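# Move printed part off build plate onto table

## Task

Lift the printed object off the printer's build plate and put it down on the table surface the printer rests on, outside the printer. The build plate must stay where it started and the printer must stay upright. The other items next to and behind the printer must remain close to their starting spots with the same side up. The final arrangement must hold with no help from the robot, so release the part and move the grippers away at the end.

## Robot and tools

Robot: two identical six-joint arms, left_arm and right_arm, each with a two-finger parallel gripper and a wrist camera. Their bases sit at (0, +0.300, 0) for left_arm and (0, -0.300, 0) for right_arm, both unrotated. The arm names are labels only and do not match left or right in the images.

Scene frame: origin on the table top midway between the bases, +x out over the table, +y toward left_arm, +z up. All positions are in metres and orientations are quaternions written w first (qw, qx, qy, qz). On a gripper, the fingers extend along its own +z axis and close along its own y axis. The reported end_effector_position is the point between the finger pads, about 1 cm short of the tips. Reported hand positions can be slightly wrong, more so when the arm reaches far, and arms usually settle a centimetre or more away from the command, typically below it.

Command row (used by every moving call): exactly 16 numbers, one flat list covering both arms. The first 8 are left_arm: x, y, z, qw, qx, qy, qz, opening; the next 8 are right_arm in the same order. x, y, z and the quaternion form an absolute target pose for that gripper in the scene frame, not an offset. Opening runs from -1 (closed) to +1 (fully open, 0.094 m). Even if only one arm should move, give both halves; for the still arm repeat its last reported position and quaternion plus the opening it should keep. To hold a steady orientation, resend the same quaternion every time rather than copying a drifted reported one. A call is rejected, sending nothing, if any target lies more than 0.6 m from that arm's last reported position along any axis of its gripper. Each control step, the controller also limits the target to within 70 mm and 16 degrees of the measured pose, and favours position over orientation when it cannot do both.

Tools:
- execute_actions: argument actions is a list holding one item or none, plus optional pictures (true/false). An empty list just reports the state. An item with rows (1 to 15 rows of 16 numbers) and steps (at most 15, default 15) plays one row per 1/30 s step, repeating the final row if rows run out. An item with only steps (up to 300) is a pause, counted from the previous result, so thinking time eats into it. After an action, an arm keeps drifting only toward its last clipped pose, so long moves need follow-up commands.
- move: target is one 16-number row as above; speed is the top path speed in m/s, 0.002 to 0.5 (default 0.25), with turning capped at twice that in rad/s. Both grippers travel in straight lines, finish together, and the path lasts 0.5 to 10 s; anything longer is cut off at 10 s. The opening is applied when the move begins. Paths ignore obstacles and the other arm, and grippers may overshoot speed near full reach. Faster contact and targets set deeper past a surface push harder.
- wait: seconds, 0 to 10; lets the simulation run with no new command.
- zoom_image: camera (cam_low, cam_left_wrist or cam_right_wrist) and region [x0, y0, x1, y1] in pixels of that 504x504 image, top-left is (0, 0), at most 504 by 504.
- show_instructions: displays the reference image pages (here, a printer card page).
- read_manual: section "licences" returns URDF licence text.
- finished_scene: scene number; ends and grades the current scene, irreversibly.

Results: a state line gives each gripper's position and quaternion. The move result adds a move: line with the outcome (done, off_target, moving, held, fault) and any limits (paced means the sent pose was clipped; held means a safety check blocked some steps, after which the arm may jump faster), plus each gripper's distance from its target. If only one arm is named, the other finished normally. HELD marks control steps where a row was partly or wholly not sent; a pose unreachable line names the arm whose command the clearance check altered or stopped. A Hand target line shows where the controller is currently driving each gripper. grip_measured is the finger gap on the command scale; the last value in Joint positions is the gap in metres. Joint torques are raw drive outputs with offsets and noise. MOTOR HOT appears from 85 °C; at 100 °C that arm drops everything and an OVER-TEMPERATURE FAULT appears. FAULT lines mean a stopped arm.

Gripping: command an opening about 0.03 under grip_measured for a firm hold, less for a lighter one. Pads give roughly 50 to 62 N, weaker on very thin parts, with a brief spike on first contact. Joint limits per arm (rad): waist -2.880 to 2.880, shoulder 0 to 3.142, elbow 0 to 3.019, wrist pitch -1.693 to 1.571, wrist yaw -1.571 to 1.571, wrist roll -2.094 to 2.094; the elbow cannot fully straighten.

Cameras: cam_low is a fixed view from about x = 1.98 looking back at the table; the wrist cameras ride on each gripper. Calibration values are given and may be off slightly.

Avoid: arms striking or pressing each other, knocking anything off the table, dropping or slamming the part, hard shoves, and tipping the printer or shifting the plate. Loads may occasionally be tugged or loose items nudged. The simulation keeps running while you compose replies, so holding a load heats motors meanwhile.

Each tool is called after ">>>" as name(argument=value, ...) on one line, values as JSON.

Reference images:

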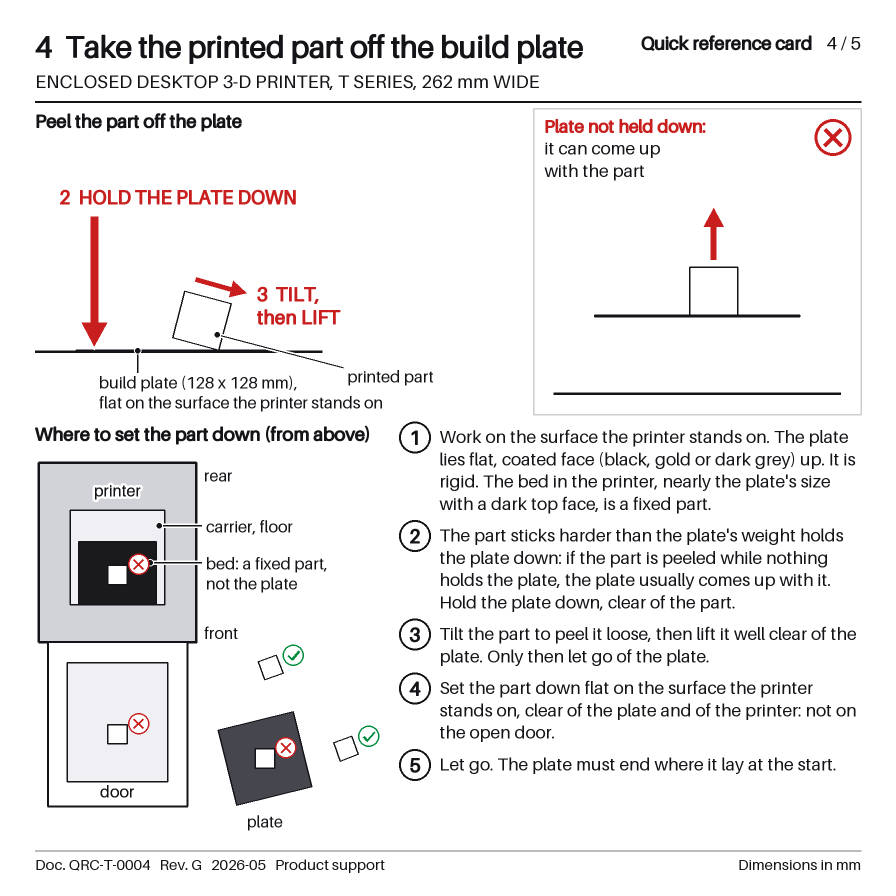

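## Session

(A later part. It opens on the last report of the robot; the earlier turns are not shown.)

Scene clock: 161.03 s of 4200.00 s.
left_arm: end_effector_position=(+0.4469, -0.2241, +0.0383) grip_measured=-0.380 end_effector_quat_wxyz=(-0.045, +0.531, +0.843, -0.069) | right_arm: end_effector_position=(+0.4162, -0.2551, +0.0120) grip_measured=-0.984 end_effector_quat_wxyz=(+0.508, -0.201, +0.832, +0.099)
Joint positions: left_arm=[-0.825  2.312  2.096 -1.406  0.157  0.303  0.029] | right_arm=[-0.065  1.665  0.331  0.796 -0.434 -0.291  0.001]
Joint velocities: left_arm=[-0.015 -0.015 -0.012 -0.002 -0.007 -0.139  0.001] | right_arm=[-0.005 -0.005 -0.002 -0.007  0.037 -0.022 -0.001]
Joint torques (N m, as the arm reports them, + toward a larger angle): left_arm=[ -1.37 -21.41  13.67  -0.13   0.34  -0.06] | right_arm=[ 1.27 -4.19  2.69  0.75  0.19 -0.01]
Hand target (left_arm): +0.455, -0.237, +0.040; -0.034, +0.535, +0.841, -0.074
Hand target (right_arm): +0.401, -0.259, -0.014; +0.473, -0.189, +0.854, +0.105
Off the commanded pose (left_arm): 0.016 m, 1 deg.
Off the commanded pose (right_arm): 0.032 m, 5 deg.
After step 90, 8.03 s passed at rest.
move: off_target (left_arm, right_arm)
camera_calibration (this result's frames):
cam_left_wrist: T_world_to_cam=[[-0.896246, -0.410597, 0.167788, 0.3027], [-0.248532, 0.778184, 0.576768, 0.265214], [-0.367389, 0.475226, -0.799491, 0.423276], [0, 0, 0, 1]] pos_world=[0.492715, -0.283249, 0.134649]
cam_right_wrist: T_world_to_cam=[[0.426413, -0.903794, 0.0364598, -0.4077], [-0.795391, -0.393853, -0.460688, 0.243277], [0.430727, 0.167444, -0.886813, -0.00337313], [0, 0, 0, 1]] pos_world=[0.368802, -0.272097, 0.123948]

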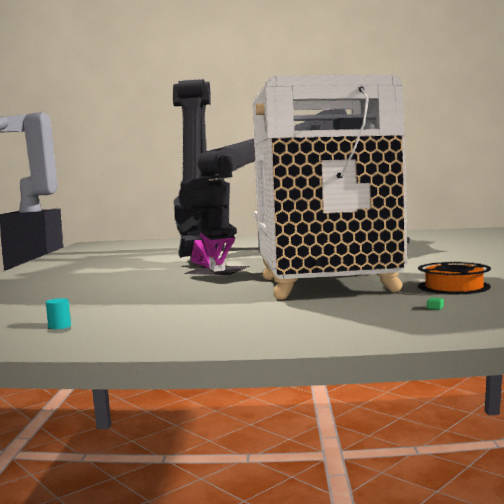

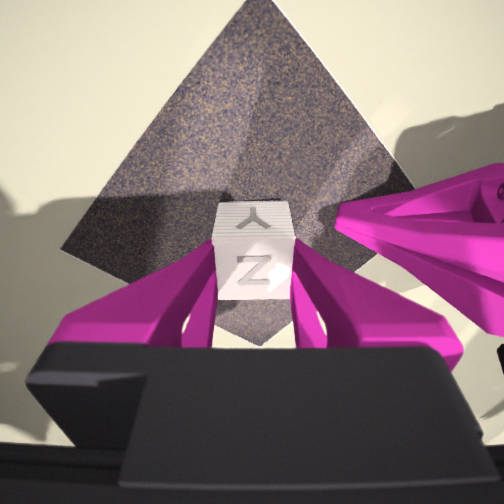

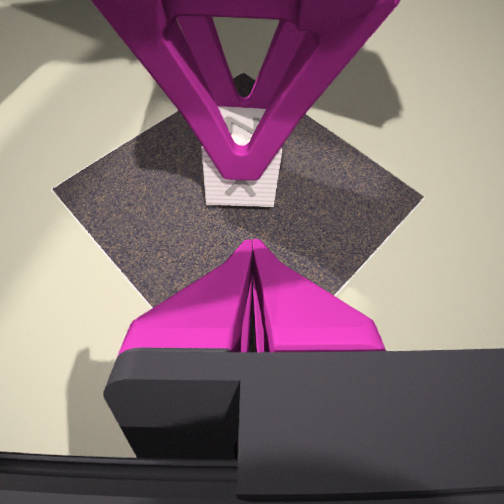

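>>> move(target=[0.460,-0.245,0.041,-0.0348,0.5355,0.8407,-0.0745,-0.42, 0.402,-0.259,-0.016,0.4733,-0.1893,0.8539,0.1049,-1], speed=0.015)

Scene clock: 167.80 s of 4200.00 s.
left_arm: end_effector_position=(+0.4506, -0.2308, +0.0385) grip_measured=-0.380 end_effector_quat_wxyz=(-0.048, +0.532, +0.843, -0.069) | right_arm: end_effector_position=(+0.4168, -0.2570, +0.0120) grip_measured=-0.984 end_effector_quat_wxyz=(+0.509, -0.199, +0.832, +0.096)
Joint positions: left_arm=[-0.827  2.343  2.151 -1.436  0.158  0.303  0.029] | right_arm=[-0.068  1.666  0.332  0.798 -0.43  -0.291  0.001]
Joint velocities: left_arm=[-0.005 -0.005 -0.012 -0.012 -0.007  0.051 -0.   ] | right_arm=[ 0.005  0.005  0.007  0.002  0.022 -0.007 -0.   ]
Joint torques (N m, as the arm reports them, + toward a larger angle): left_arm=[ -1.49 -21.4   13.93   0.02   0.31  -0.09] | right_arm=[ 1.39 -4.42  2.66  0.59  0.06 -0.02]
Hand target (left_arm): +0.459, -0.245, +0.041; -0.034, +0.535, +0.841, -0.075
Hand target (right_arm): +0.401, -0.259, -0.014; +0.473, -0.189, +0.854, +0.105
Off the commanded pose (left_arm): 0.017 m, 2 deg.
Off the commanded pose (right_arm): 0.032 m, 5 deg.
After step 90, 0.67 s passed at rest.
move: off_target (left_arm, right_arm)
camera_calibration (this result's frames):
cam_left_wrist: T_world_to_cam=[[-0.896404, -0.409135, 0.170493, 0.30359], [-0.24422, 0.776909, 0.580318, 0.268878], [-0.369886, 0.478562, -0.796343, 0.429773], [0, 0, 0, 1]] pos_world=[0.496772, -0.290358, 0.134452]
cam_right_wrist: T_world_to_cam=[[0.420879, -0.906297, 0.0385617, -0.408083], [-0.79711, -0.389795, -0.461168, 0.244778], [0.432986, 0.163358, -0.886474, -0.00531259], [0, 0, 0, 1]] pos_world=[0.369169, -0.273563, 0.123911]

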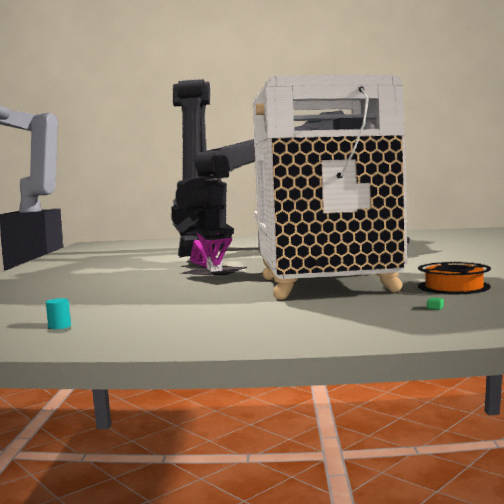

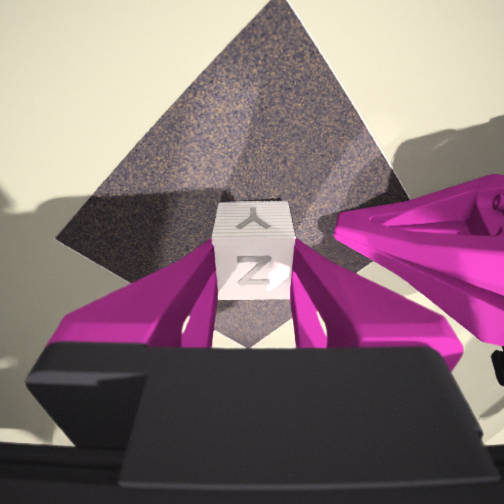

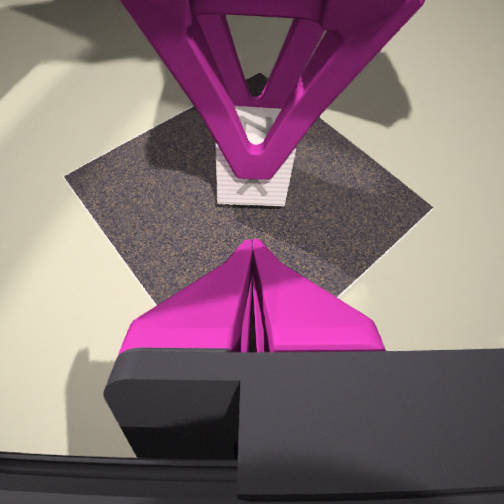

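>>> move(target=[0.4506,-0.2295,0.075,-0.048,0.532,0.843,-0.069,-0.42, 0.402,-0.259,-0.016,0.4733,-0.1893,0.8539,0.1049,-1], speed=0.03)

Scene clock: 172.23 s of 4200.00 s.
left_arm: end_effector_position=(+0.4438, -0.2208, +0.0388) grip_measured=-0.380 end_effector_quat_wxyz=(-0.071, +0.529, +0.843, -0.061) | right_arm: end_effector_position=(+0.4171, -0.2566, +0.0123) grip_measured=-0.984 end_effector_quat_wxyz=(+0.509, -0.200, +0.831, +0.097)
Joint positions: left_arm=[-0.826  2.343  2.15  -1.484  0.155  0.303  0.029] | right_arm=[-0.068  1.667  0.332  0.8   -0.434 -0.291  0.001]
Joint velocities: left_arm=[-0.015 -0.005  0.002  0.002 -0.081  0.066 -0.   ] | right_arm=[-0.005  0.005  0.002  0.007 -0.007 -0.066 -0.   ]
Joint torques (N m, as the arm reports them, + toward a larger angle): left_arm=[ -1.36 -26.19  12.4   -0.92   0.3   -0.1 ] | right_arm=[ 1.5  -4.29  2.56  0.56  0.19 -0.01]
Hand target (left_arm): +0.450, -0.229, +0.075; -0.048, +0.532, +0.843, -0.069
Hand target (right_arm): +0.401, -0.259, -0.014; +0.473, -0.189, +0.854, +0.105
Off the commanded pose (left_arm): 0.038 m, 3 deg.
Off the commanded pose (right_arm): 0.032 m, 5 deg.
move: off_target (left_arm, right_arm)
camera_calibration (this result's frames):
cam_left_wrist: T_world_to_cam=[[-0.89057, -0.417, 0.18165, 0.296714], [-0.22702, 0.753574, 0.616918, 0.245107], [-0.394142, 0.50817, -0.765778, 0.438845], [0, 0, 0, 1]] pos_world=[0.492856, -0.283985, 0.130949]
cam_right_wrist: T_world_to_cam=[[0.423194, -0.905244, 0.0379366, -0.408495], [-0.795332, -0.391216, -0.46303, 0.244236], [0.433997, 0.16578, -0.88553, -0.00509971], [0, 0, 0, 1]] pos_world=[0.369335, -0.273393, 0.12407]

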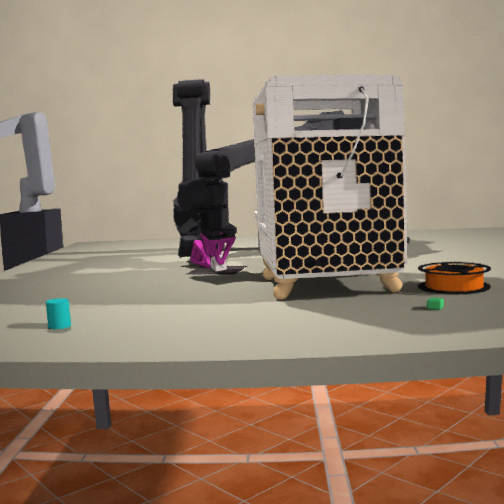

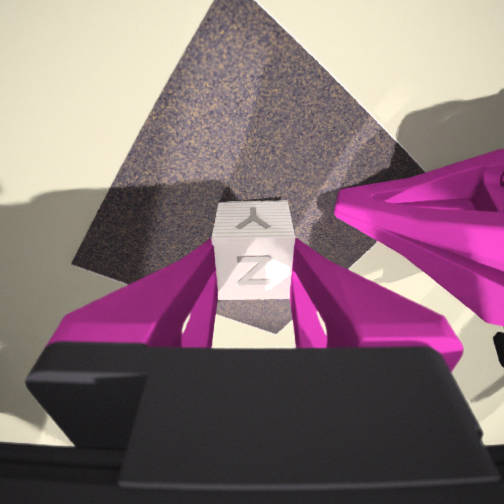

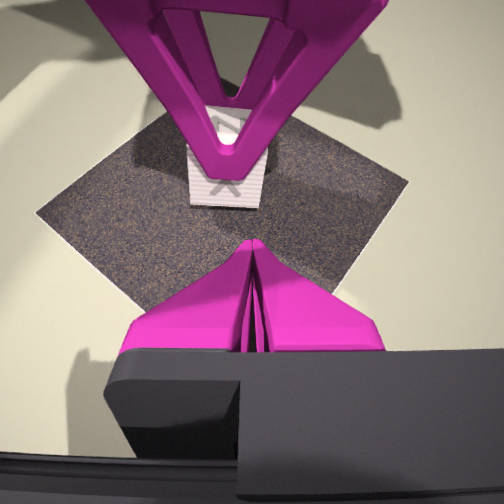

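>>> move(target=[0.4523,-0.232,0.0856,-0.0204,0.5337,0.8421,-0.0761,-0.42, 0.400,-0.260,-0.022,0.4733,-0.1893,0.8539,0.1049,-1], speed=0.03)

Scene clock: 193.83 s of 4200.00 s.
left_arm: end_effector_position=(+0.4466, -0.2236, +0.0390) grip_measured=-0.380 end_effector_quat_wxyz=(-0.058, +0.530, +0.843, -0.064) | right_arm: end_effector_position=(+0.4185, -0.2567, +0.0117) grip_measured=-0.984 end_effector_quat_wxyz=(+0.515, -0.201, +0.828, +0.097)
Joint positions: left_arm=[-0.826  2.333  2.134 -1.451  0.153  0.303  0.029] | right_arm=[-0.069  1.684  0.332  0.831 -0.437 -0.291  0.001]
Joint velocities: left_arm=[ 0.005 -0.005  0.007 -0.002 -0.037  0.037 -0.   ] | right_arm=[-0.005 -0.015 -0.007 -0.032 -0.037 -0.095 -0.001]
Joint torques (N m, as the arm reports them, + toward a larger angle): left_arm=[ -1.2  -28.81   9.54   0.36   0.35  -0.12] | right_arm=[ 1.38 -3.71  1.83  0.58  0.18 -0.04]
Hand target (left_arm): +0.451, -0.231, +0.085; -0.021, +0.533, +0.842, -0.077
Hand target (right_arm): +0.398, -0.259, -0.020; +0.473, -0.189, +0.854, +0.105
Off the commanded pose (left_arm): 0.048 m, 5 deg.
Off the commanded pose (right_arm): 0.039 m, 6 deg.
After step 90, 16.60 s passed at rest.
move: off_target (left_arm, right_arm)
camera_calibration (this result's frames):
cam_left_wrist: T_world_to_cam=[[-0.894013, -0.413518, 0.172464, 0.300726], [-0.238604, 0.765224, 0.597914, 0.256276], [-0.379221, 0.493392, -0.782787, 0.432234], [0, 0, 0, 1]] pos_world=[0.493914, -0.285014, 0.133252]
cam_right_wrist: T_world_to_cam=[[0.424001, -0.904637, 0.0430662, -0.40939], [-0.788458, -0.392109, -0.473904, 0.242069], [0.445597, 0.16698, -0.879523, -0.0108011], [0, 0, 0, 1]] pos_world=[0.369256, -0.273628, 0.122848]

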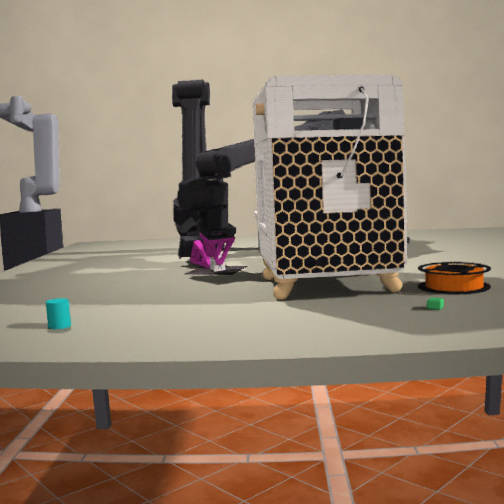

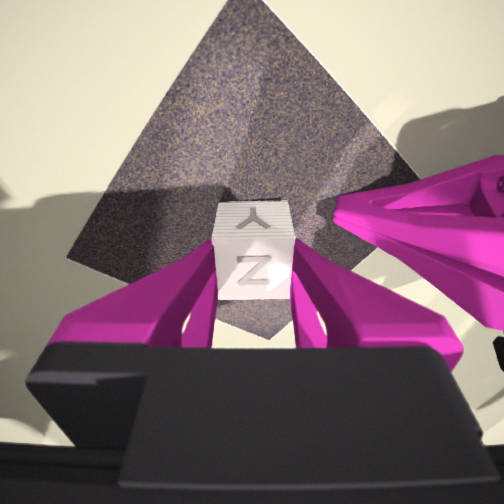

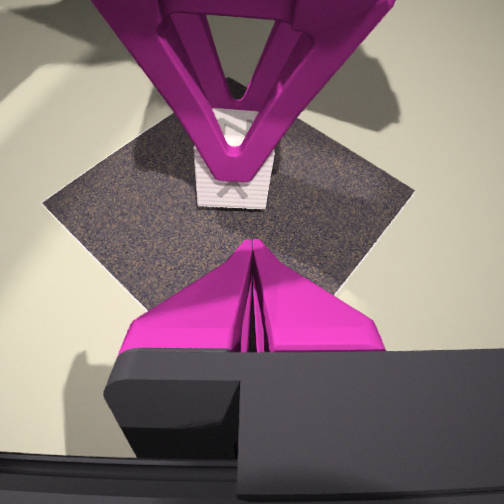

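>>> move(target=[0.464,-0.233,0.050,-0.0906,0.5269,0.8295,-0.1619,-0.42, 0.400,-0.260,-0.022,0.4733,-0.1893,0.8539,0.1049,-1], speed=0.04)

Scene clock: 201.53 s of 4200.00 s.
left_arm: end_effector_position=(+0.4568, -0.2316, +0.0548) grip_measured=-0.380 end_effector_quat_wxyz=(-0.092, +0.526, +0.830, -0.159) | right_arm: end_effector_position=(+0.4190, -0.2576, +0.0118) grip_measured=-0.984 end_effector_quat_wxyz=(+0.516, -0.200, +0.828, +0.096)
Joint positions: left_arm=[-0.776  2.401  2.276 -1.564  0.351  0.375  0.029] | right_arm=[-0.071  1.686  0.333  0.833 -0.436 -0.291  0.001]
Joint velocities: left_arm=[-0.005 -0.005  0.002 -0.002 -0.066  0.037 -0.001] | right_arm=[-0.005 -0.005 -0.002 -0.002 -0.066  0.007 -0.001]
Joint torques (N m, as the arm reports them, + toward a larger angle): left_arm=[ -0.72 -22.68  11.95  -0.31   0.45  -0.02] | right_arm=[ 1.37 -3.85  1.9   0.43  0.17 -0.04]
Hand target (left_arm): +0.464, -0.233, +0.050; -0.091, +0.527, +0.829, -0.162
Hand target (right_arm): +0.398, -0.260, -0.020; +0.473, -0.189, +0.854, +0.105
Off the commanded pose (left_arm): 0.009 m, 0 deg.
Off the commanded pose (right_arm): 0.039 m, 6 deg.
After step 90, 1.60 s passed at rest.
move: off_target (right_arm)
camera_calibration (this result's frames):
cam_left_wrist: T_world_to_cam=[[-0.850681, -0.379447, 0.363816, 0.281389], [-0.147678, 0.836712, 0.527356, 0.234235], [-0.504512, 0.394884, -0.767811, 0.485957], [0, 0, 0, 1]] pos_world=[0.519134, -0.281112, 0.147224]
cam_right_wrist: T_world_to_cam=[[0.42161, -0.905702, 0.0441379, -0.409711], [-0.788754, -0.390313, -0.474893, 0.242643], [0.447339, 0.165406, -0.878936, -0.0119665], [0, 0, 0, 1]] pos_world=[0.369477, -0.27439, 0.122796]

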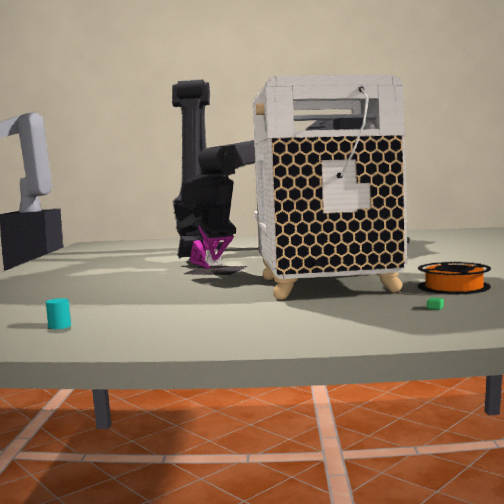

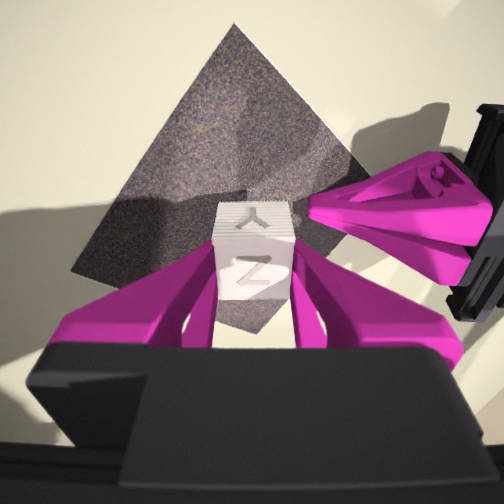

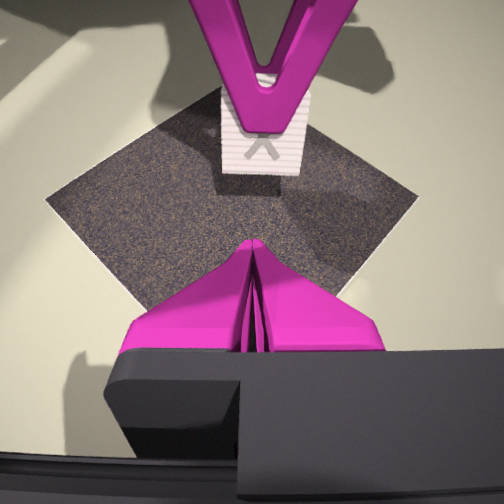

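>>> move(target=[0.44,-0.20,0.21,0.05,0.5373,0.8434,-0.03,-0.42, 0.400,-0.260,-0.022,0.4733,-0.1893,0.8539,0.1049,-1], speed=0.2)

>>> move(target=[0.36,0.27,0.21,0,0,1,0,-0.42, 0.419,-0.2576,0.05,0.516,-0.200,0.828,0.096,-1], speed=0.3)

Scene clock: 209.83 s of 4200.00 s.
left_arm: end_effector_position=(+0.4417, -0.1957, +0.2041) grip_measured=-0.380 end_effector_quat_wxyz=(+0.043, +0.537, +0.842, -0.030) | right_arm: end_effector_position=(+0.4190, -0.2575, +0.0118) grip_measured=-0.984 end_effector_quat_wxyz=(+0.516, -0.201, +0.827, +0.096)
Joint positions: left_arm=[-0.833  2.054  2.092 -1.51   0.036  0.3    0.029] | right_arm=[-0.071  1.687  0.333  0.836 -0.437 -0.291  0.001]
Joint velocities: left_arm=[ 0.005 -0.015 -0.007 -0.007  0.007  0.007 -0.   ] | right_arm=[ 0.005 -0.015  0.007 -0.002  0.051 -0.022  0.001]
Joint torques (N m, as the arm reports them, + toward a larger angle): left_arm=[ -1.77 -22.11   9.2    0.81  -0.08  -0.22] | right_arm=[ 1.42 -3.96  1.91  0.37  0.18 -0.05]
Hand target (left_arm): +0.440, -0.199, +0.209; +0.051, +0.535, +0.843, -0.031
Hand target (right_arm): +0.398, -0.259, -0.020; +0.473, -0.189, +0.854, +0.105
Off the commanded pose (left_arm): 0.007 m, 1 deg.
Off the commanded pose (right_arm): 0.039 m, 6 deg.
After step 90, 3.77 s passed at rest.
move: off_target (right_arm)
camera_calibration (this result's frames):
cam_left_wrist: T_world_to_cam=[[-0.913908, -0.405871, 0.00633504, 0.323548], [-0.349299, 0.794282, 0.497098, 0.210149], [-0.20679, 0.45209, -0.867671, 0.478888], [0, 0, 0, 1]] pos_world=[0.468127, -0.252099, 0.309003]
cam_right_wrist: T_world_to_cam=[[0.422158, -0.905436, 0.0443628, -0.40981], [-0.78794, -0.390694, -0.47593, 0.242344], [0.448256, 0.165962, -0.878364, -0.012241], [0, 0, 0, 1]] pos_world=[0.369444, -0.274342, 0.122767]

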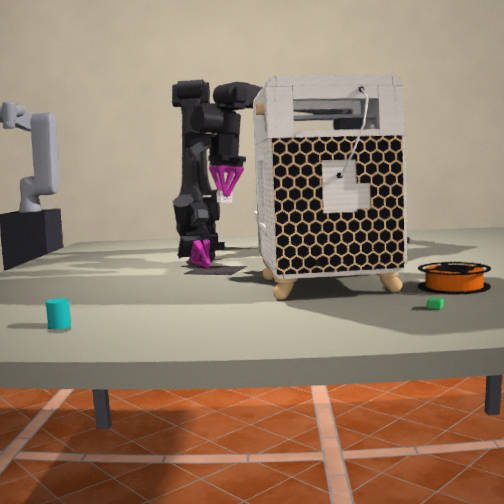

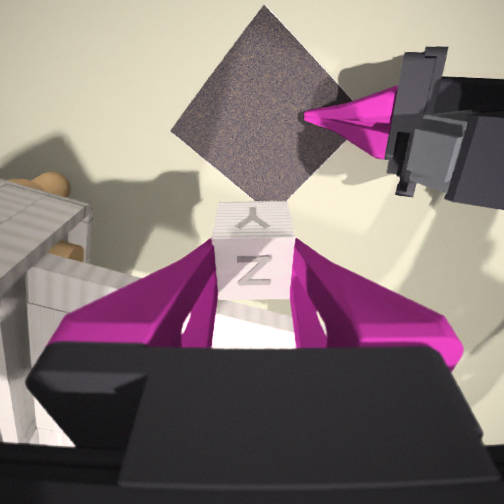

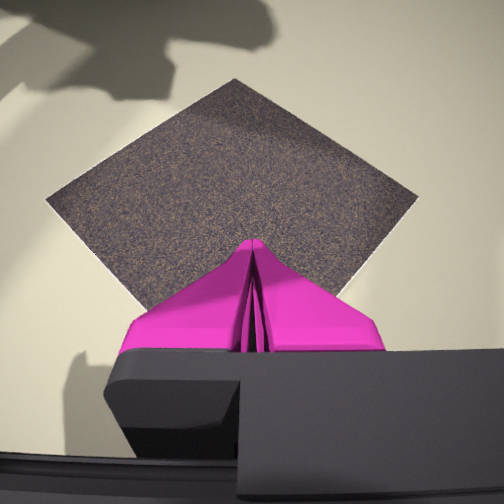

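Scene clock: 212.17 s of 4200.00 s.
left_arm: end_effector_position=(+0.3656, +0.2704, +0.2030) grip_measured=-0.381 end_effector_quat_wxyz=(-0.006, -0.003, +1.000, -0.002) | right_arm: end_effector_position=(+0.4156, -0.2572, +0.0466) grip_measured=-0.984 end_effector_quat_wxyz=(+0.513, -0.200, +0.829, +0.097)
Joint positions: left_arm=[-0.077  1.319  1.147 -1.41   0.006 -0.082  0.029] | right_arm=[-0.071  1.498  0.333  0.639 -0.437 -0.291  0.001]
Joint velocities: left_arm=[-0.024  0.005 -0.002  0.037 -0.066  0.022 -0.001] | right_arm=[-0.005  0.005 -0.017 -0.012 -0.007 -0.022 -0.   ]
Joint torques (N m, as the arm reports them, + toward a larger angle): left_arm=[ -1.93 -10.44   8.84  -0.19  -0.05  -0.16] | right_arm=[ 2.   -7.71  6.44  1.22 -0.06 -0.02]
Hand target (left_arm): +0.361, +0.268, +0.208; -0.004, +0.000, +1.000, -0.002
Hand target (right_arm): +0.419, -0.258, +0.051; +0.516, -0.200, +0.827, +0.096
Off the commanded pose (left_arm): 0.009 m, 1 deg.
Off the commanded pose (right_arm): 0.005 m, 0 deg.
move: done
camera_calibration (this result's frames):
cam_left_wrist: T_world_to_cam=[[-0.0121627, -0.999892, 0.00825222, 0.273751], [-0.804154, 0.014686, 0.59424, 0.171308], [-0.594297, 0.000591498, -0.804245, 0.502387], [0, 0, 0, 1]] pos_world=[0.439655, 0.270908, 0.299985]
cam_right_wrist: T_world_to_cam=[[0.42278, -0.905327, 0.0404902, -0.409684], [-0.791404, -0.390609, -0.470217, 0.257541], [0.441516, 0.166754, -0.881621, 0.0230038], [0, 0, 0, 1]] pos_world=[0.366869, -0.274136, 0.157969]

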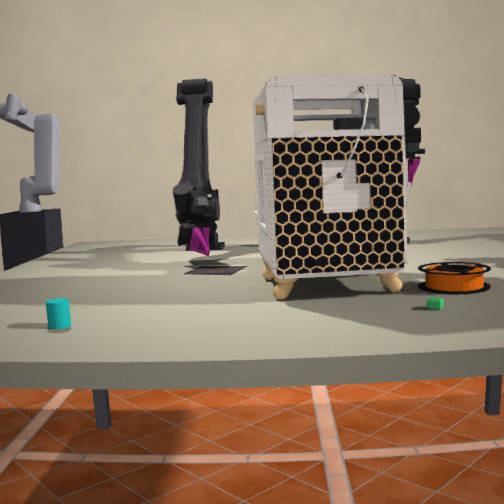

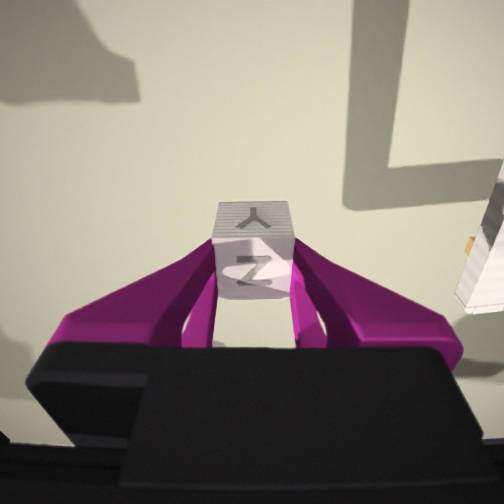

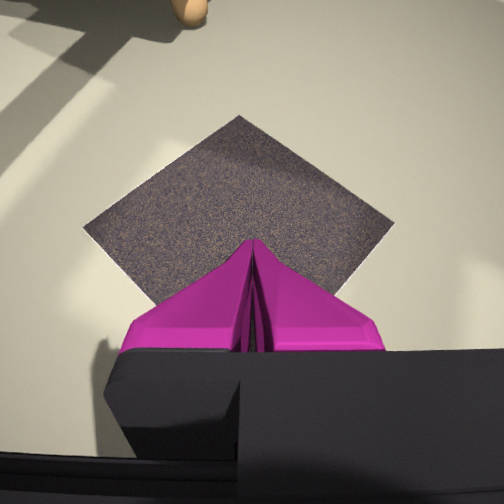

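>>> move(target=[0.36,0.29,0.042,0,0,1,0,-0.42, 0.479,-0.231,0.14,0,-0.2164,0.9763,0,0.3], speed=0.2)

Scene clock: 219.57 s of 4200.00 s.
left_arm: end_effector_position=(+0.3581, +0.2855, +0.0516) grip_measured=-0.381 end_effector_quat_wxyz=(+0.006, +0.000, +1.000, -0.003) | right_arm: end_effector_position=(+0.4695, -0.2349, +0.1329) grip_measured=+0.297 end_effector_quat_wxyz=(-0.003, -0.219, +0.976, +0.003)
Joint positions: left_arm=[-0.037  1.444  0.839 -0.953  0.005 -0.036  0.029] | right_arm=[ 0.137  1.637  1.303 -1.243 -0.005 -0.304  0.061]
Joint velocities: left_arm=[ 0.005  0.005 -0.022  0.007  0.007  0.037 -0.001] | right_arm=[-0.024  0.005 -0.012 -0.022  0.007  0.007  0.   ]
Joint torques (N m, as the arm reports them, + toward a larger angle): left_arm=[-0.47 -7.81  7.58  0.79 -0.14 -0.04] | right_arm=[  2.74 -10.34  13.28   0.05   0.13   0.04]
Hand target (left_arm): +0.359, +0.290, +0.043; -0.000, -0.000, +1.000, -0.000
Hand target (right_arm): +0.481, -0.230, +0.136; +0.001, -0.217, +0.976, +0.001
Off the commanded pose (left_arm): 0.011 m, 1 deg.
Off the commanded pose (right_arm): 0.012 m, 0 deg.
After step 90, 1.23 s passed at rest.
move: off_target (left_arm, right_arm)
camera_calibration (this result's frames):
cam_left_wrist: T_world_to_cam=[[-0.018082, -0.999801, 0.00843201, 0.292098], [-0.817806, 0.0196412, 0.575158, 0.259497], [-0.575209, 0.00350424, -0.817999, 0.36918], [0, 0, 0, 1]] pos_world=[0.429856, 0.285649, 0.150274]
cam_right_wrist: T_world_to_cam=[[0.419152, -0.907916, 0.000701382, -0.409383], [-0.742988, -0.342567, 0.574992, 0.199104], [-0.521804, -0.24153, -0.818158, 0.419506], [0, 0, 0, 1]] pos_world=[0.538425, -0.202155, 0.229026]

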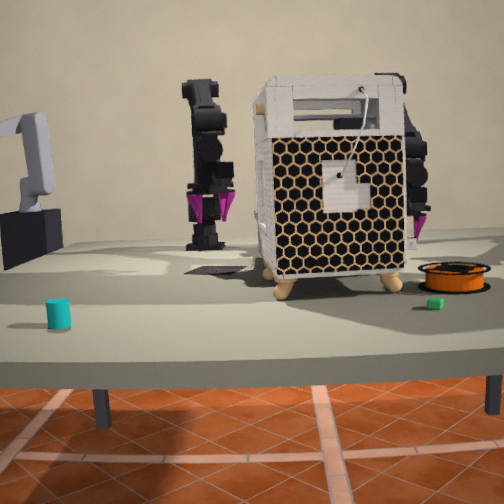

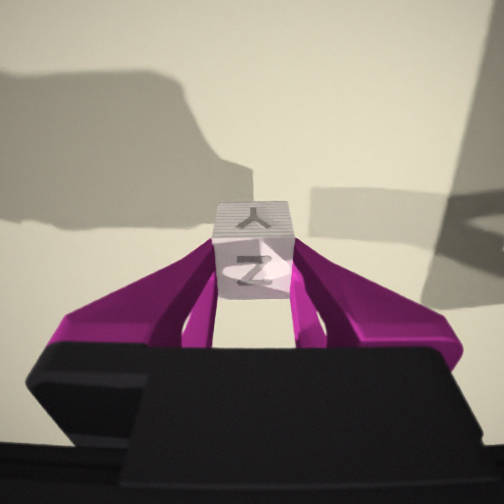

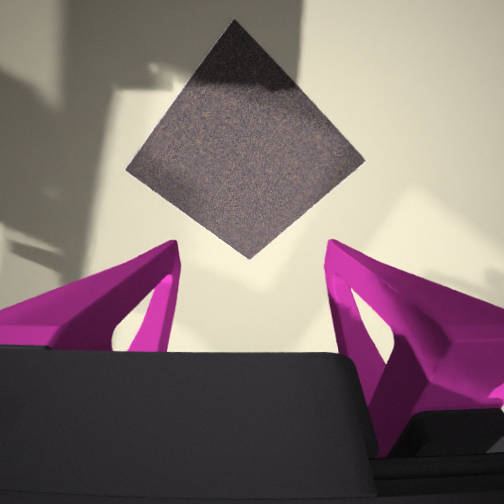

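Continue lowering the part while I compare the plate.

>>> move(target=[0.36,0.29,0.018,0,0,1,0,-0.42, 0.4695,-0.2349,0.1329,-0.003,-0.219,0.976,0.003,0.3], speed=0.03)

Scene clock: 222.47 s of 4200.00 s.
left_arm: end_effector_position=(+0.3602, +0.2855, +0.0286) grip_measured=-0.381 end_effector_quat_wxyz=(+0.008, +0.001, +1.000, -0.002) | right_arm: end_effector_position=(+0.4695, -0.2349, +0.1329) grip_measured=+0.297 end_effector_quat_wxyz=(-0.003, -0.218, +0.976, +0.003)
Joint positions: left_arm=[-0.037  1.489  0.813 -0.878  0.004 -0.035  0.029] | right_arm=[ 0.137  1.637  1.303 -1.243 -0.005 -0.303  0.061]
Joint velocities: left_arm=[-0.015  0.005  0.002  0.027 -0.022 -0.037  0.   ] | right_arm=[-0.005 -0.005 -0.012  0.007  0.022 -0.037 -0.   ]
Joint torques (N m, as the arm reports them, + toward a larger angle): left_arm=[-0.43 -7.7   7.05  0.72 -0.15 -0.06] | right_arm=[  2.   -12.86   9.98   0.16  -0.02  -0.06]
Hand target (left_arm): +0.360, +0.290, +0.019; -0.000, +0.000, +1.000, +0.000
Hand target (right_arm): +0.470, -0.235, +0.133; -0.003, -0.219, +0.976, +0.003
Off the commanded pose (left_arm): 0.012 m, 1 deg.
Off the commanded pose (right_arm): 0.000 m, 0 deg.
move: off_target (left_arm)
camera_calibration (this result's frames):
cam_left_wrist: T_world_to_cam=[[-0.0188677, -0.999792, 0.00773542, 0.292684], [-0.820214, 0.0199021, 0.57171, 0.275326], [-0.571745, 0.00444214, -0.820419, 0.350152], [0, 0, 0, 1]] pos_world=[0.431546, 0.285588, 0.127601]
cam_right_wrist: T_world_to_cam=[[0.418459, -0.908235, 0.000704549, -0.409133], [-0.743248, -0.341997, 0.574996, 0.199359], [-0.521991, -0.241136, -0.818156, 0.419686], [0, 0, 0, 1]] pos_world=[0.53845, -0.202207, 0.229026]

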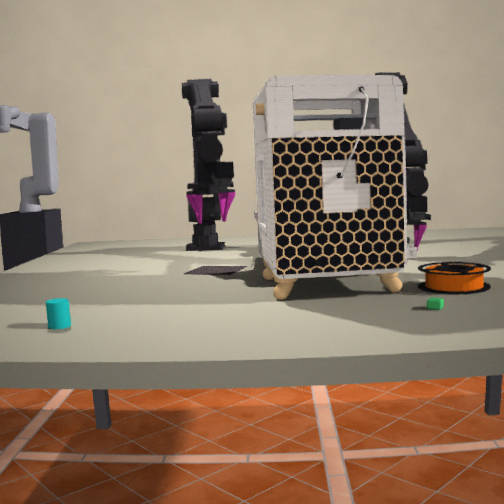

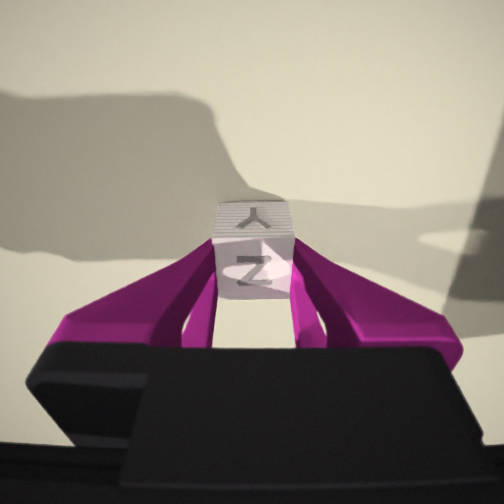

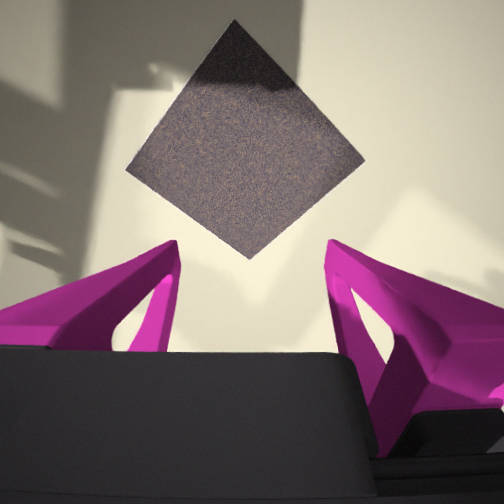

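>>> move(target=[0.36,0.29,0.009,0,0,1,0,-0.42, 0.4695,-0.2349,0.1329,-0.003,-0.219,0.976,0.003,0.3], speed=0.015)

Scene clock: 226.43 s of 4200.00 s.
left_arm: end_effector_position=(+0.3630, +0.2855, +0.0267) grip_measured=-0.381 end_effector_quat_wxyz=(+0.016, +0.001, +1.000, -0.003) | right_arm: end_effector_position=(+0.4695, -0.2349, +0.1329) grip_measured=+0.297 end_effector_quat_wxyz=(-0.003, -0.218, +0.976, +0.003)
Joint positions: left_arm=[-0.037  1.49   0.807 -0.855  0.004 -0.035  0.029] | right_arm=[ 0.137  1.637  1.303 -1.243 -0.005 -0.303  0.061]
Joint velocities: left_arm=[ 0.005 -0.005  0.007 -0.007 -0.081 -0.022  0.001] | right_arm=[-0.015 -0.015 -0.002  0.007  0.022 -0.081  0.   ]
Joint torques (N m, as the arm reports them, + toward a larger angle): left_arm=[-0.49 -6.64  6.7   1.   -0.12 -0.05] | right_arm=[  1.86 -12.7   10.03   0.15   0.    -0.06]
Hand target (left_arm): +0.359, +0.290, +0.010; +0.000, +0.000, +1.000, -0.000
Hand target (right_arm): +0.469, -0.235, +0.133; -0.003, -0.219, +0.976, +0.003
Off the commanded pose (left_arm): 0.019 m, 2 deg.
Off the commanded pose (right_arm): 0.000 m, 0 deg.
move: off_target (left_arm)
camera_calibration (this result's frames):
cam_left_wrist: T_world_to_cam=[[-0.0189815, -0.999791, 0.00764173, 0.292756], [-0.829271, 0.0200128, 0.558489, 0.282322], [-0.558525, 0.00426388, -0.829477, 0.345719], [0, 0, 0, 1]] pos_world=[0.432771, 0.285571, 0.126855]
cam_right_wrist: T_world_to_cam=[[0.418459, -0.908235, 0.000704549, -0.409133], [-0.743248, -0.341997, 0.574996, 0.199359], [-0.521991, -0.241136, -0.818156, 0.419686], [0, 0, 0, 1]] pos_world=[0.53845, -0.202207, 0.229026]

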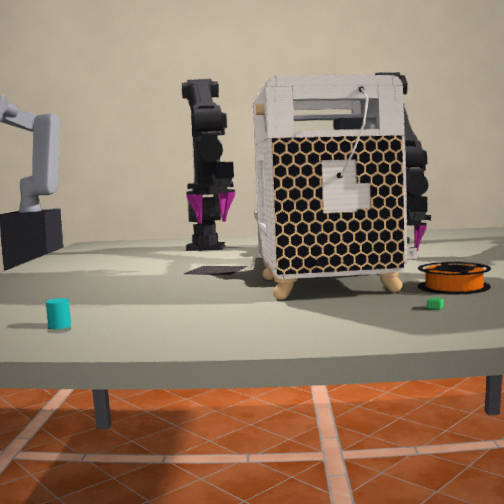

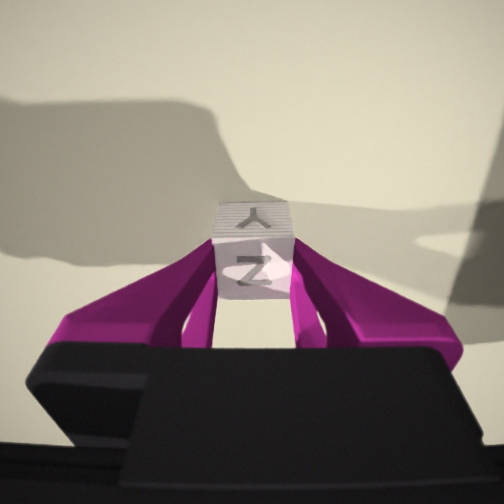

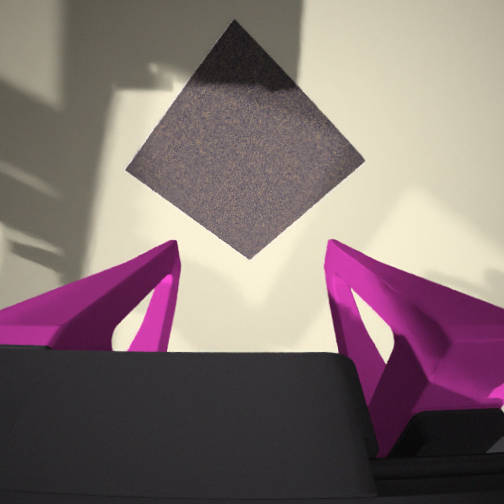

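>>> move(target=[0.363,0.2855,0.024,0.016,0.001,1,-0.003,0.3, 0.4695,-0.2349,0.1329,-0.003,-0.219,0.976,0.003,0.3], speed=0.02)

>>> move(target=[0.35,0.2855,0.16,0.016,0.001,1,-0.003,0.3, 0.4695,-0.2349,0.1329,-0.003,-0.219,0.976,0.003,0.3], speed=0.2)

Scene clock: 229.20 s of 4200.00 s.
left_arm: end_effector_position=(+0.3629, +0.2855, +0.0266) grip_measured=+0.298 end_effector_quat_wxyz=(+0.016, +0.001, +1.000, -0.002) | right_arm: end_effector_position=(+0.4695, -0.2349, +0.1329) grip_measured=+0.297 end_effector_quat_wxyz=(-0.003, -0.218, +0.976, +0.003)
Joint positions: left_arm=[-0.037  1.49   0.807 -0.855  0.004 -0.035  0.061] | right_arm=[ 0.137  1.637  1.303 -1.243 -0.005 -0.303  0.061]
Joint velocities: left_arm=[-0.005 -0.005  0.002  0.007 -0.051  0.081 -0.001] | right_arm=[-0.005  0.005  0.012  0.002  0.037  0.022 -0.   ]
Joint torques (N m, as the arm reports them, + toward a larger angle): left_arm=[-1.22 -9.57  7.01  0.63  0.06 -0.13] | right_arm=[  1.94 -12.76  10.02   0.19  -0.01  -0.07]
Hand target (left_arm): +0.363, +0.285, +0.024; +0.016, +0.001, +1.000, -0.003
Hand target (right_arm): +0.469, -0.235, +0.133; -0.003, -0.219, +0.976, +0.003
Off the commanded pose (left_arm): 0.003 m, 0 deg.
Off the commanded pose (right_arm): 0.000 m, 0 deg.
move: done
camera_calibration (this result's frames):
cam_left_wrist: T_world_to_cam=[[-0.0189786, -0.999791, 0.0076349, 0.29276], [-0.829058, 0.0200049, 0.558805, 0.282149], [-0.558841, 0.00427554, -0.829264, 0.345625], [0, 0, 0, 1]] pos_world=[0.432624, 0.285576, 0.126713]
cam_right_wrist: T_world_to_cam=[[0.418459, -0.908235, 0.000704549, -0.409133], [-0.743248, -0.341997, 0.574996, 0.199359], [-0.521991, -0.241136, -0.818156, 0.419686], [0, 0, 0, 1]] pos_world=[0.53845, -0.202207, 0.229026]

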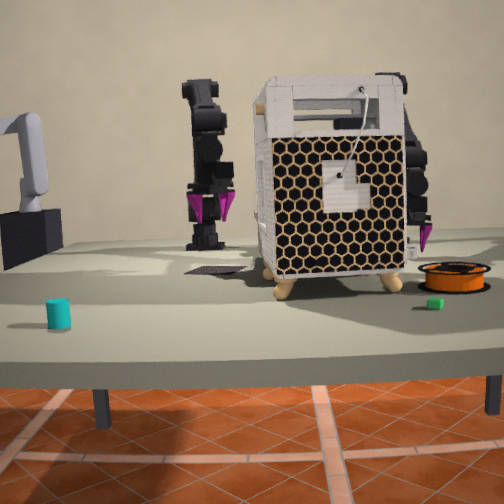

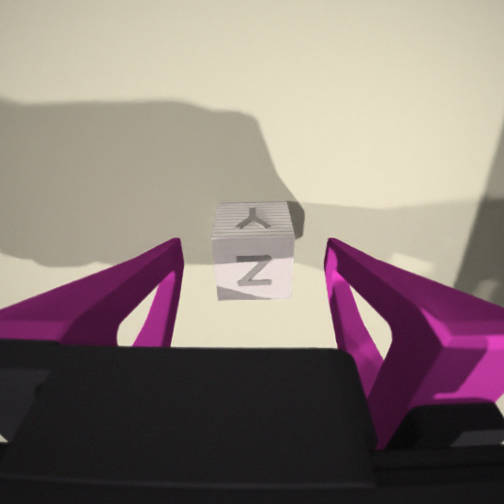

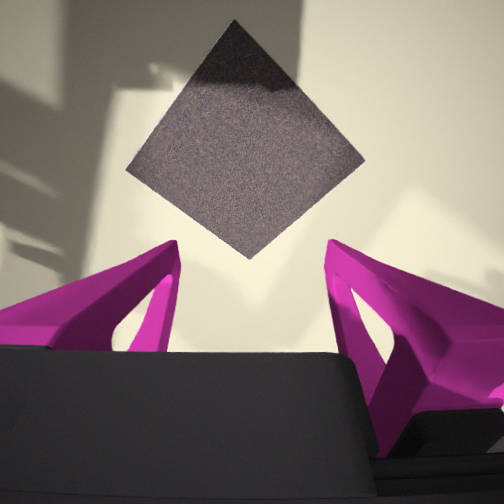

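Scene clock: 230.27 s of 4200.00 s.
left_arm: end_effector_position=(+0.3419, +0.2863, +0.1464) grip_measured=+0.298 end_effector_quat_wxyz=(+0.005, +0.001, +1.000, -0.002) | right_arm: end_effector_position=(+0.4695, -0.2349, +0.1329) grip_measured=+0.297 end_effector_quat_wxyz=(-0.003, -0.218, +0.976, +0.003)
Joint positions: left_arm=[-0.037  1.277  0.956 -1.24   0.004 -0.035  0.061] | right_arm=[ 0.137  1.637  1.303 -1.243 -0.005 -0.303  0.061]
Joint velocities: left_arm=[ 0.005 -0.015 -0.002  0.002  0.051  0.007 -0.001] | right_arm=[-0.005  0.005 -0.002 -0.007  0.037 -0.022  0.001]
Joint torques (N m, as the arm reports them, + toward a larger angle): left_arm=[-1.28 -8.55 11.24 -0.14  0.06 -0.14] | right_arm=[  1.66 -12.79   9.97   0.15  -0.01  -0.07]
Hand target (left_arm): +0.350, +0.286, +0.159; +0.016, +0.001, +1.000, -0.003
Hand target (right_arm): +0.469, -0.235, +0.133; -0.003, -0.219, +0.976, +0.003
Off the commanded pose (left_arm): 0.016 m, 1 deg.
Off the commanded pose (right_arm): 0.000 m, 0 deg.
move: off_target (left_arm)
camera_calibration (this result's frames):
cam_left_wrist: T_world_to_cam=[[-0.0188141, -0.999797, 0.0072371, 0.292224], [-0.8165, 0.0195416, 0.577014, 0.191008], [-0.577038, 0.00494693, -0.816702, 0.437463], [0, 0, 0, 1]] pos_world=[0.413889, 0.286267, 0.244947]
cam_right_wrist: T_world_to_cam=[[0.418459, -0.908235, 0.000704549, -0.409133], [-0.743248, -0.341997, 0.574996, 0.199359], [-0.521991, -0.241136, -0.818156, 0.419686], [0, 0, 0, 1]] pos_world=[0.53845, -0.202207, 0.229026]

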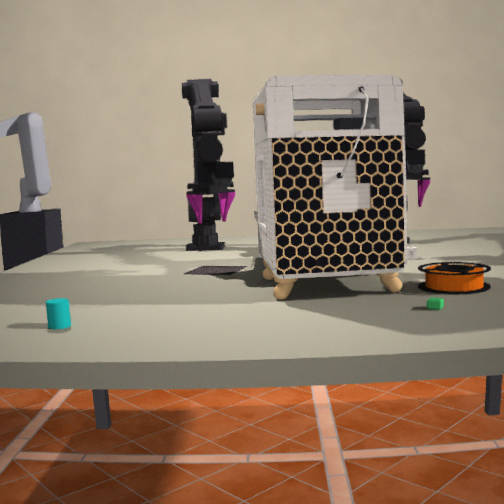

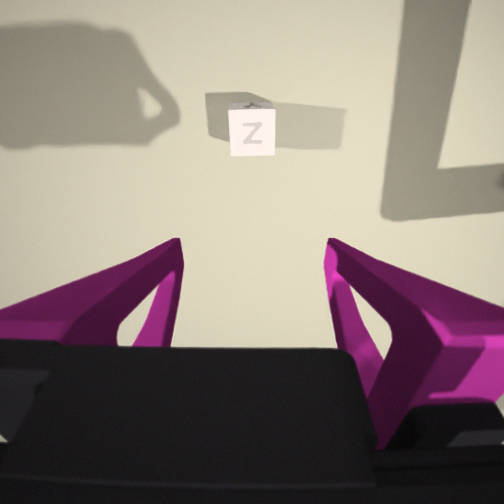

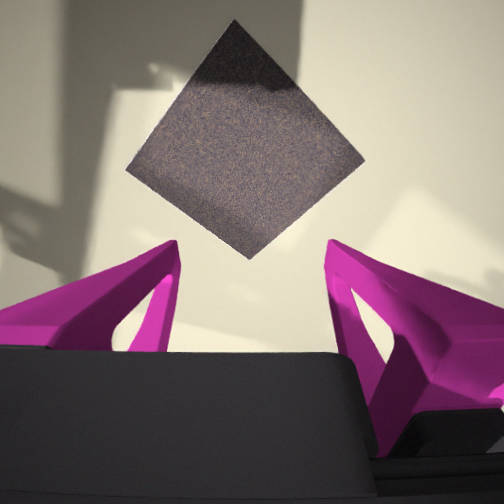

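>>> zoom_image(camera="cam_low", region=[160, 230, 300, 310])

Region (160, 230, 300, 310) of cam_low's 504x504 image, scaled by 3.600, with more detail than that image has; it fills the top 288 rows of this view, and the rest is white.

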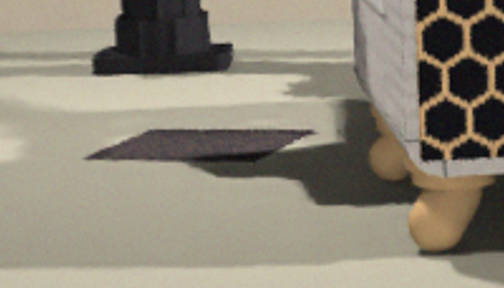

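>>> move(target=[0.3419,0.2863,0.1464,0.005,0.001,1,-0.002,0.3, 0.385,-0.188,0.035,0.4848,0,0.8746,0,-1], speed=0.3)

Scene clock: 253.67 s of 4200.00 s.
left_arm: end_effector_position=(+0.3419, +0.2863, +0.1464) grip_measured=+0.298 end_effector_quat_wxyz=(+0.005, +0.001, +1.000, -0.002) | right_arm: end_effector_position=(+0.3827, -0.1875, +0.0408) grip_measured=-0.984 end_effector_quat_wxyz=(+0.483, -0.002, +0.876, -0.002)
Joint positions: left_arm=[-0.037  1.277  0.956 -1.24   0.004 -0.035  0.061] | right_arm=[0.446 1.411 0.312 0.489 0.375 0.245 0.001]
Joint velocities: left_arm=[-0.005 -0.015 -0.002 -0.017  0.051  0.022  0.   ] | right_arm=[ 0.005 -0.005 -0.022 -0.002  0.037  0.051  0.001]
Joint torques (N m, as the arm reports them, + toward a larger angle): left_arm=[-1.27 -8.19  8.71  0.27  0.01 -0.13] | right_arm=[ 2.22 -5.08  6.33  2.18  0.34  0.11]
Hand target (left_arm): +0.342, +0.286, +0.146; +0.005, +0.001, +1.000, -0.002
Hand target (right_arm): +0.383, -0.186, +0.039; +0.484, +0.001, +0.875, +0.001
Off the commanded pose (left_arm): 0.000 m, 0 deg.
Off the commanded pose (right_arm): 0.006 m, 0 deg.
After step 90, 18.00 s passed at rest.
move: done
camera_calibration (this result's frames):
cam_left_wrist: T_world_to_cam=[[-0.0188141, -0.999797, 0.0072371, 0.292224], [-0.8165, 0.0195416, 0.577014, 0.191008], [-0.577038, 0.00494693, -0.816702, 0.437463], [0, 0, 0, 1]] pos_world=[0.413889, 0.286267, 0.244947]
cam_right_wrist: T_world_to_cam=[[-0.00939229, -0.999954, 0.00180141, -0.183212], [-0.921056, 0.0079498, -0.38935, 0.376968], [0.389318, -0.00531608, -0.921088, 0.0100658], [0, 0, 0, 1]] pos_world=[0.341569, -0.186147, 0.156374]

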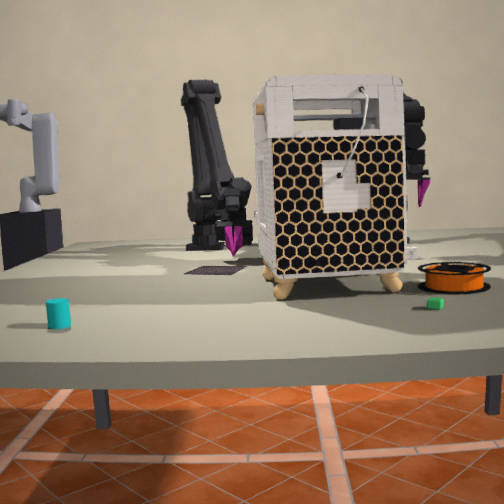

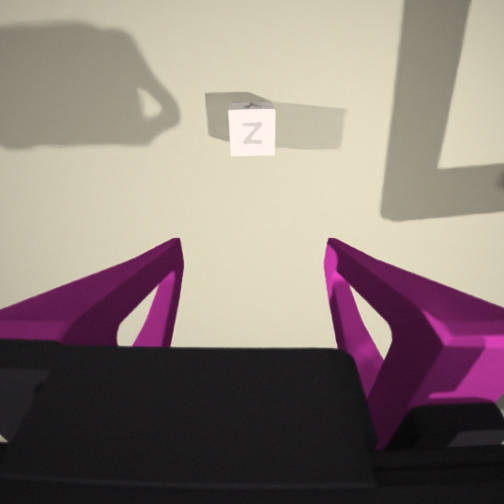

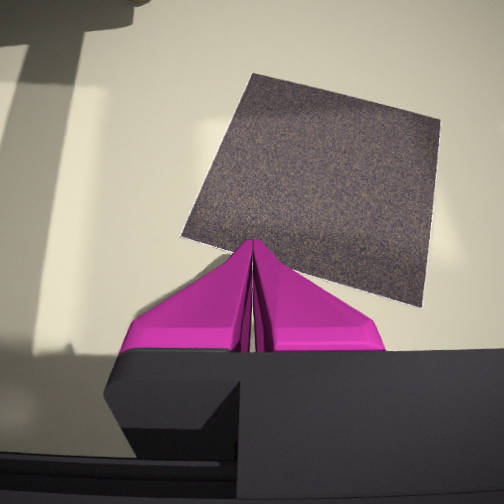

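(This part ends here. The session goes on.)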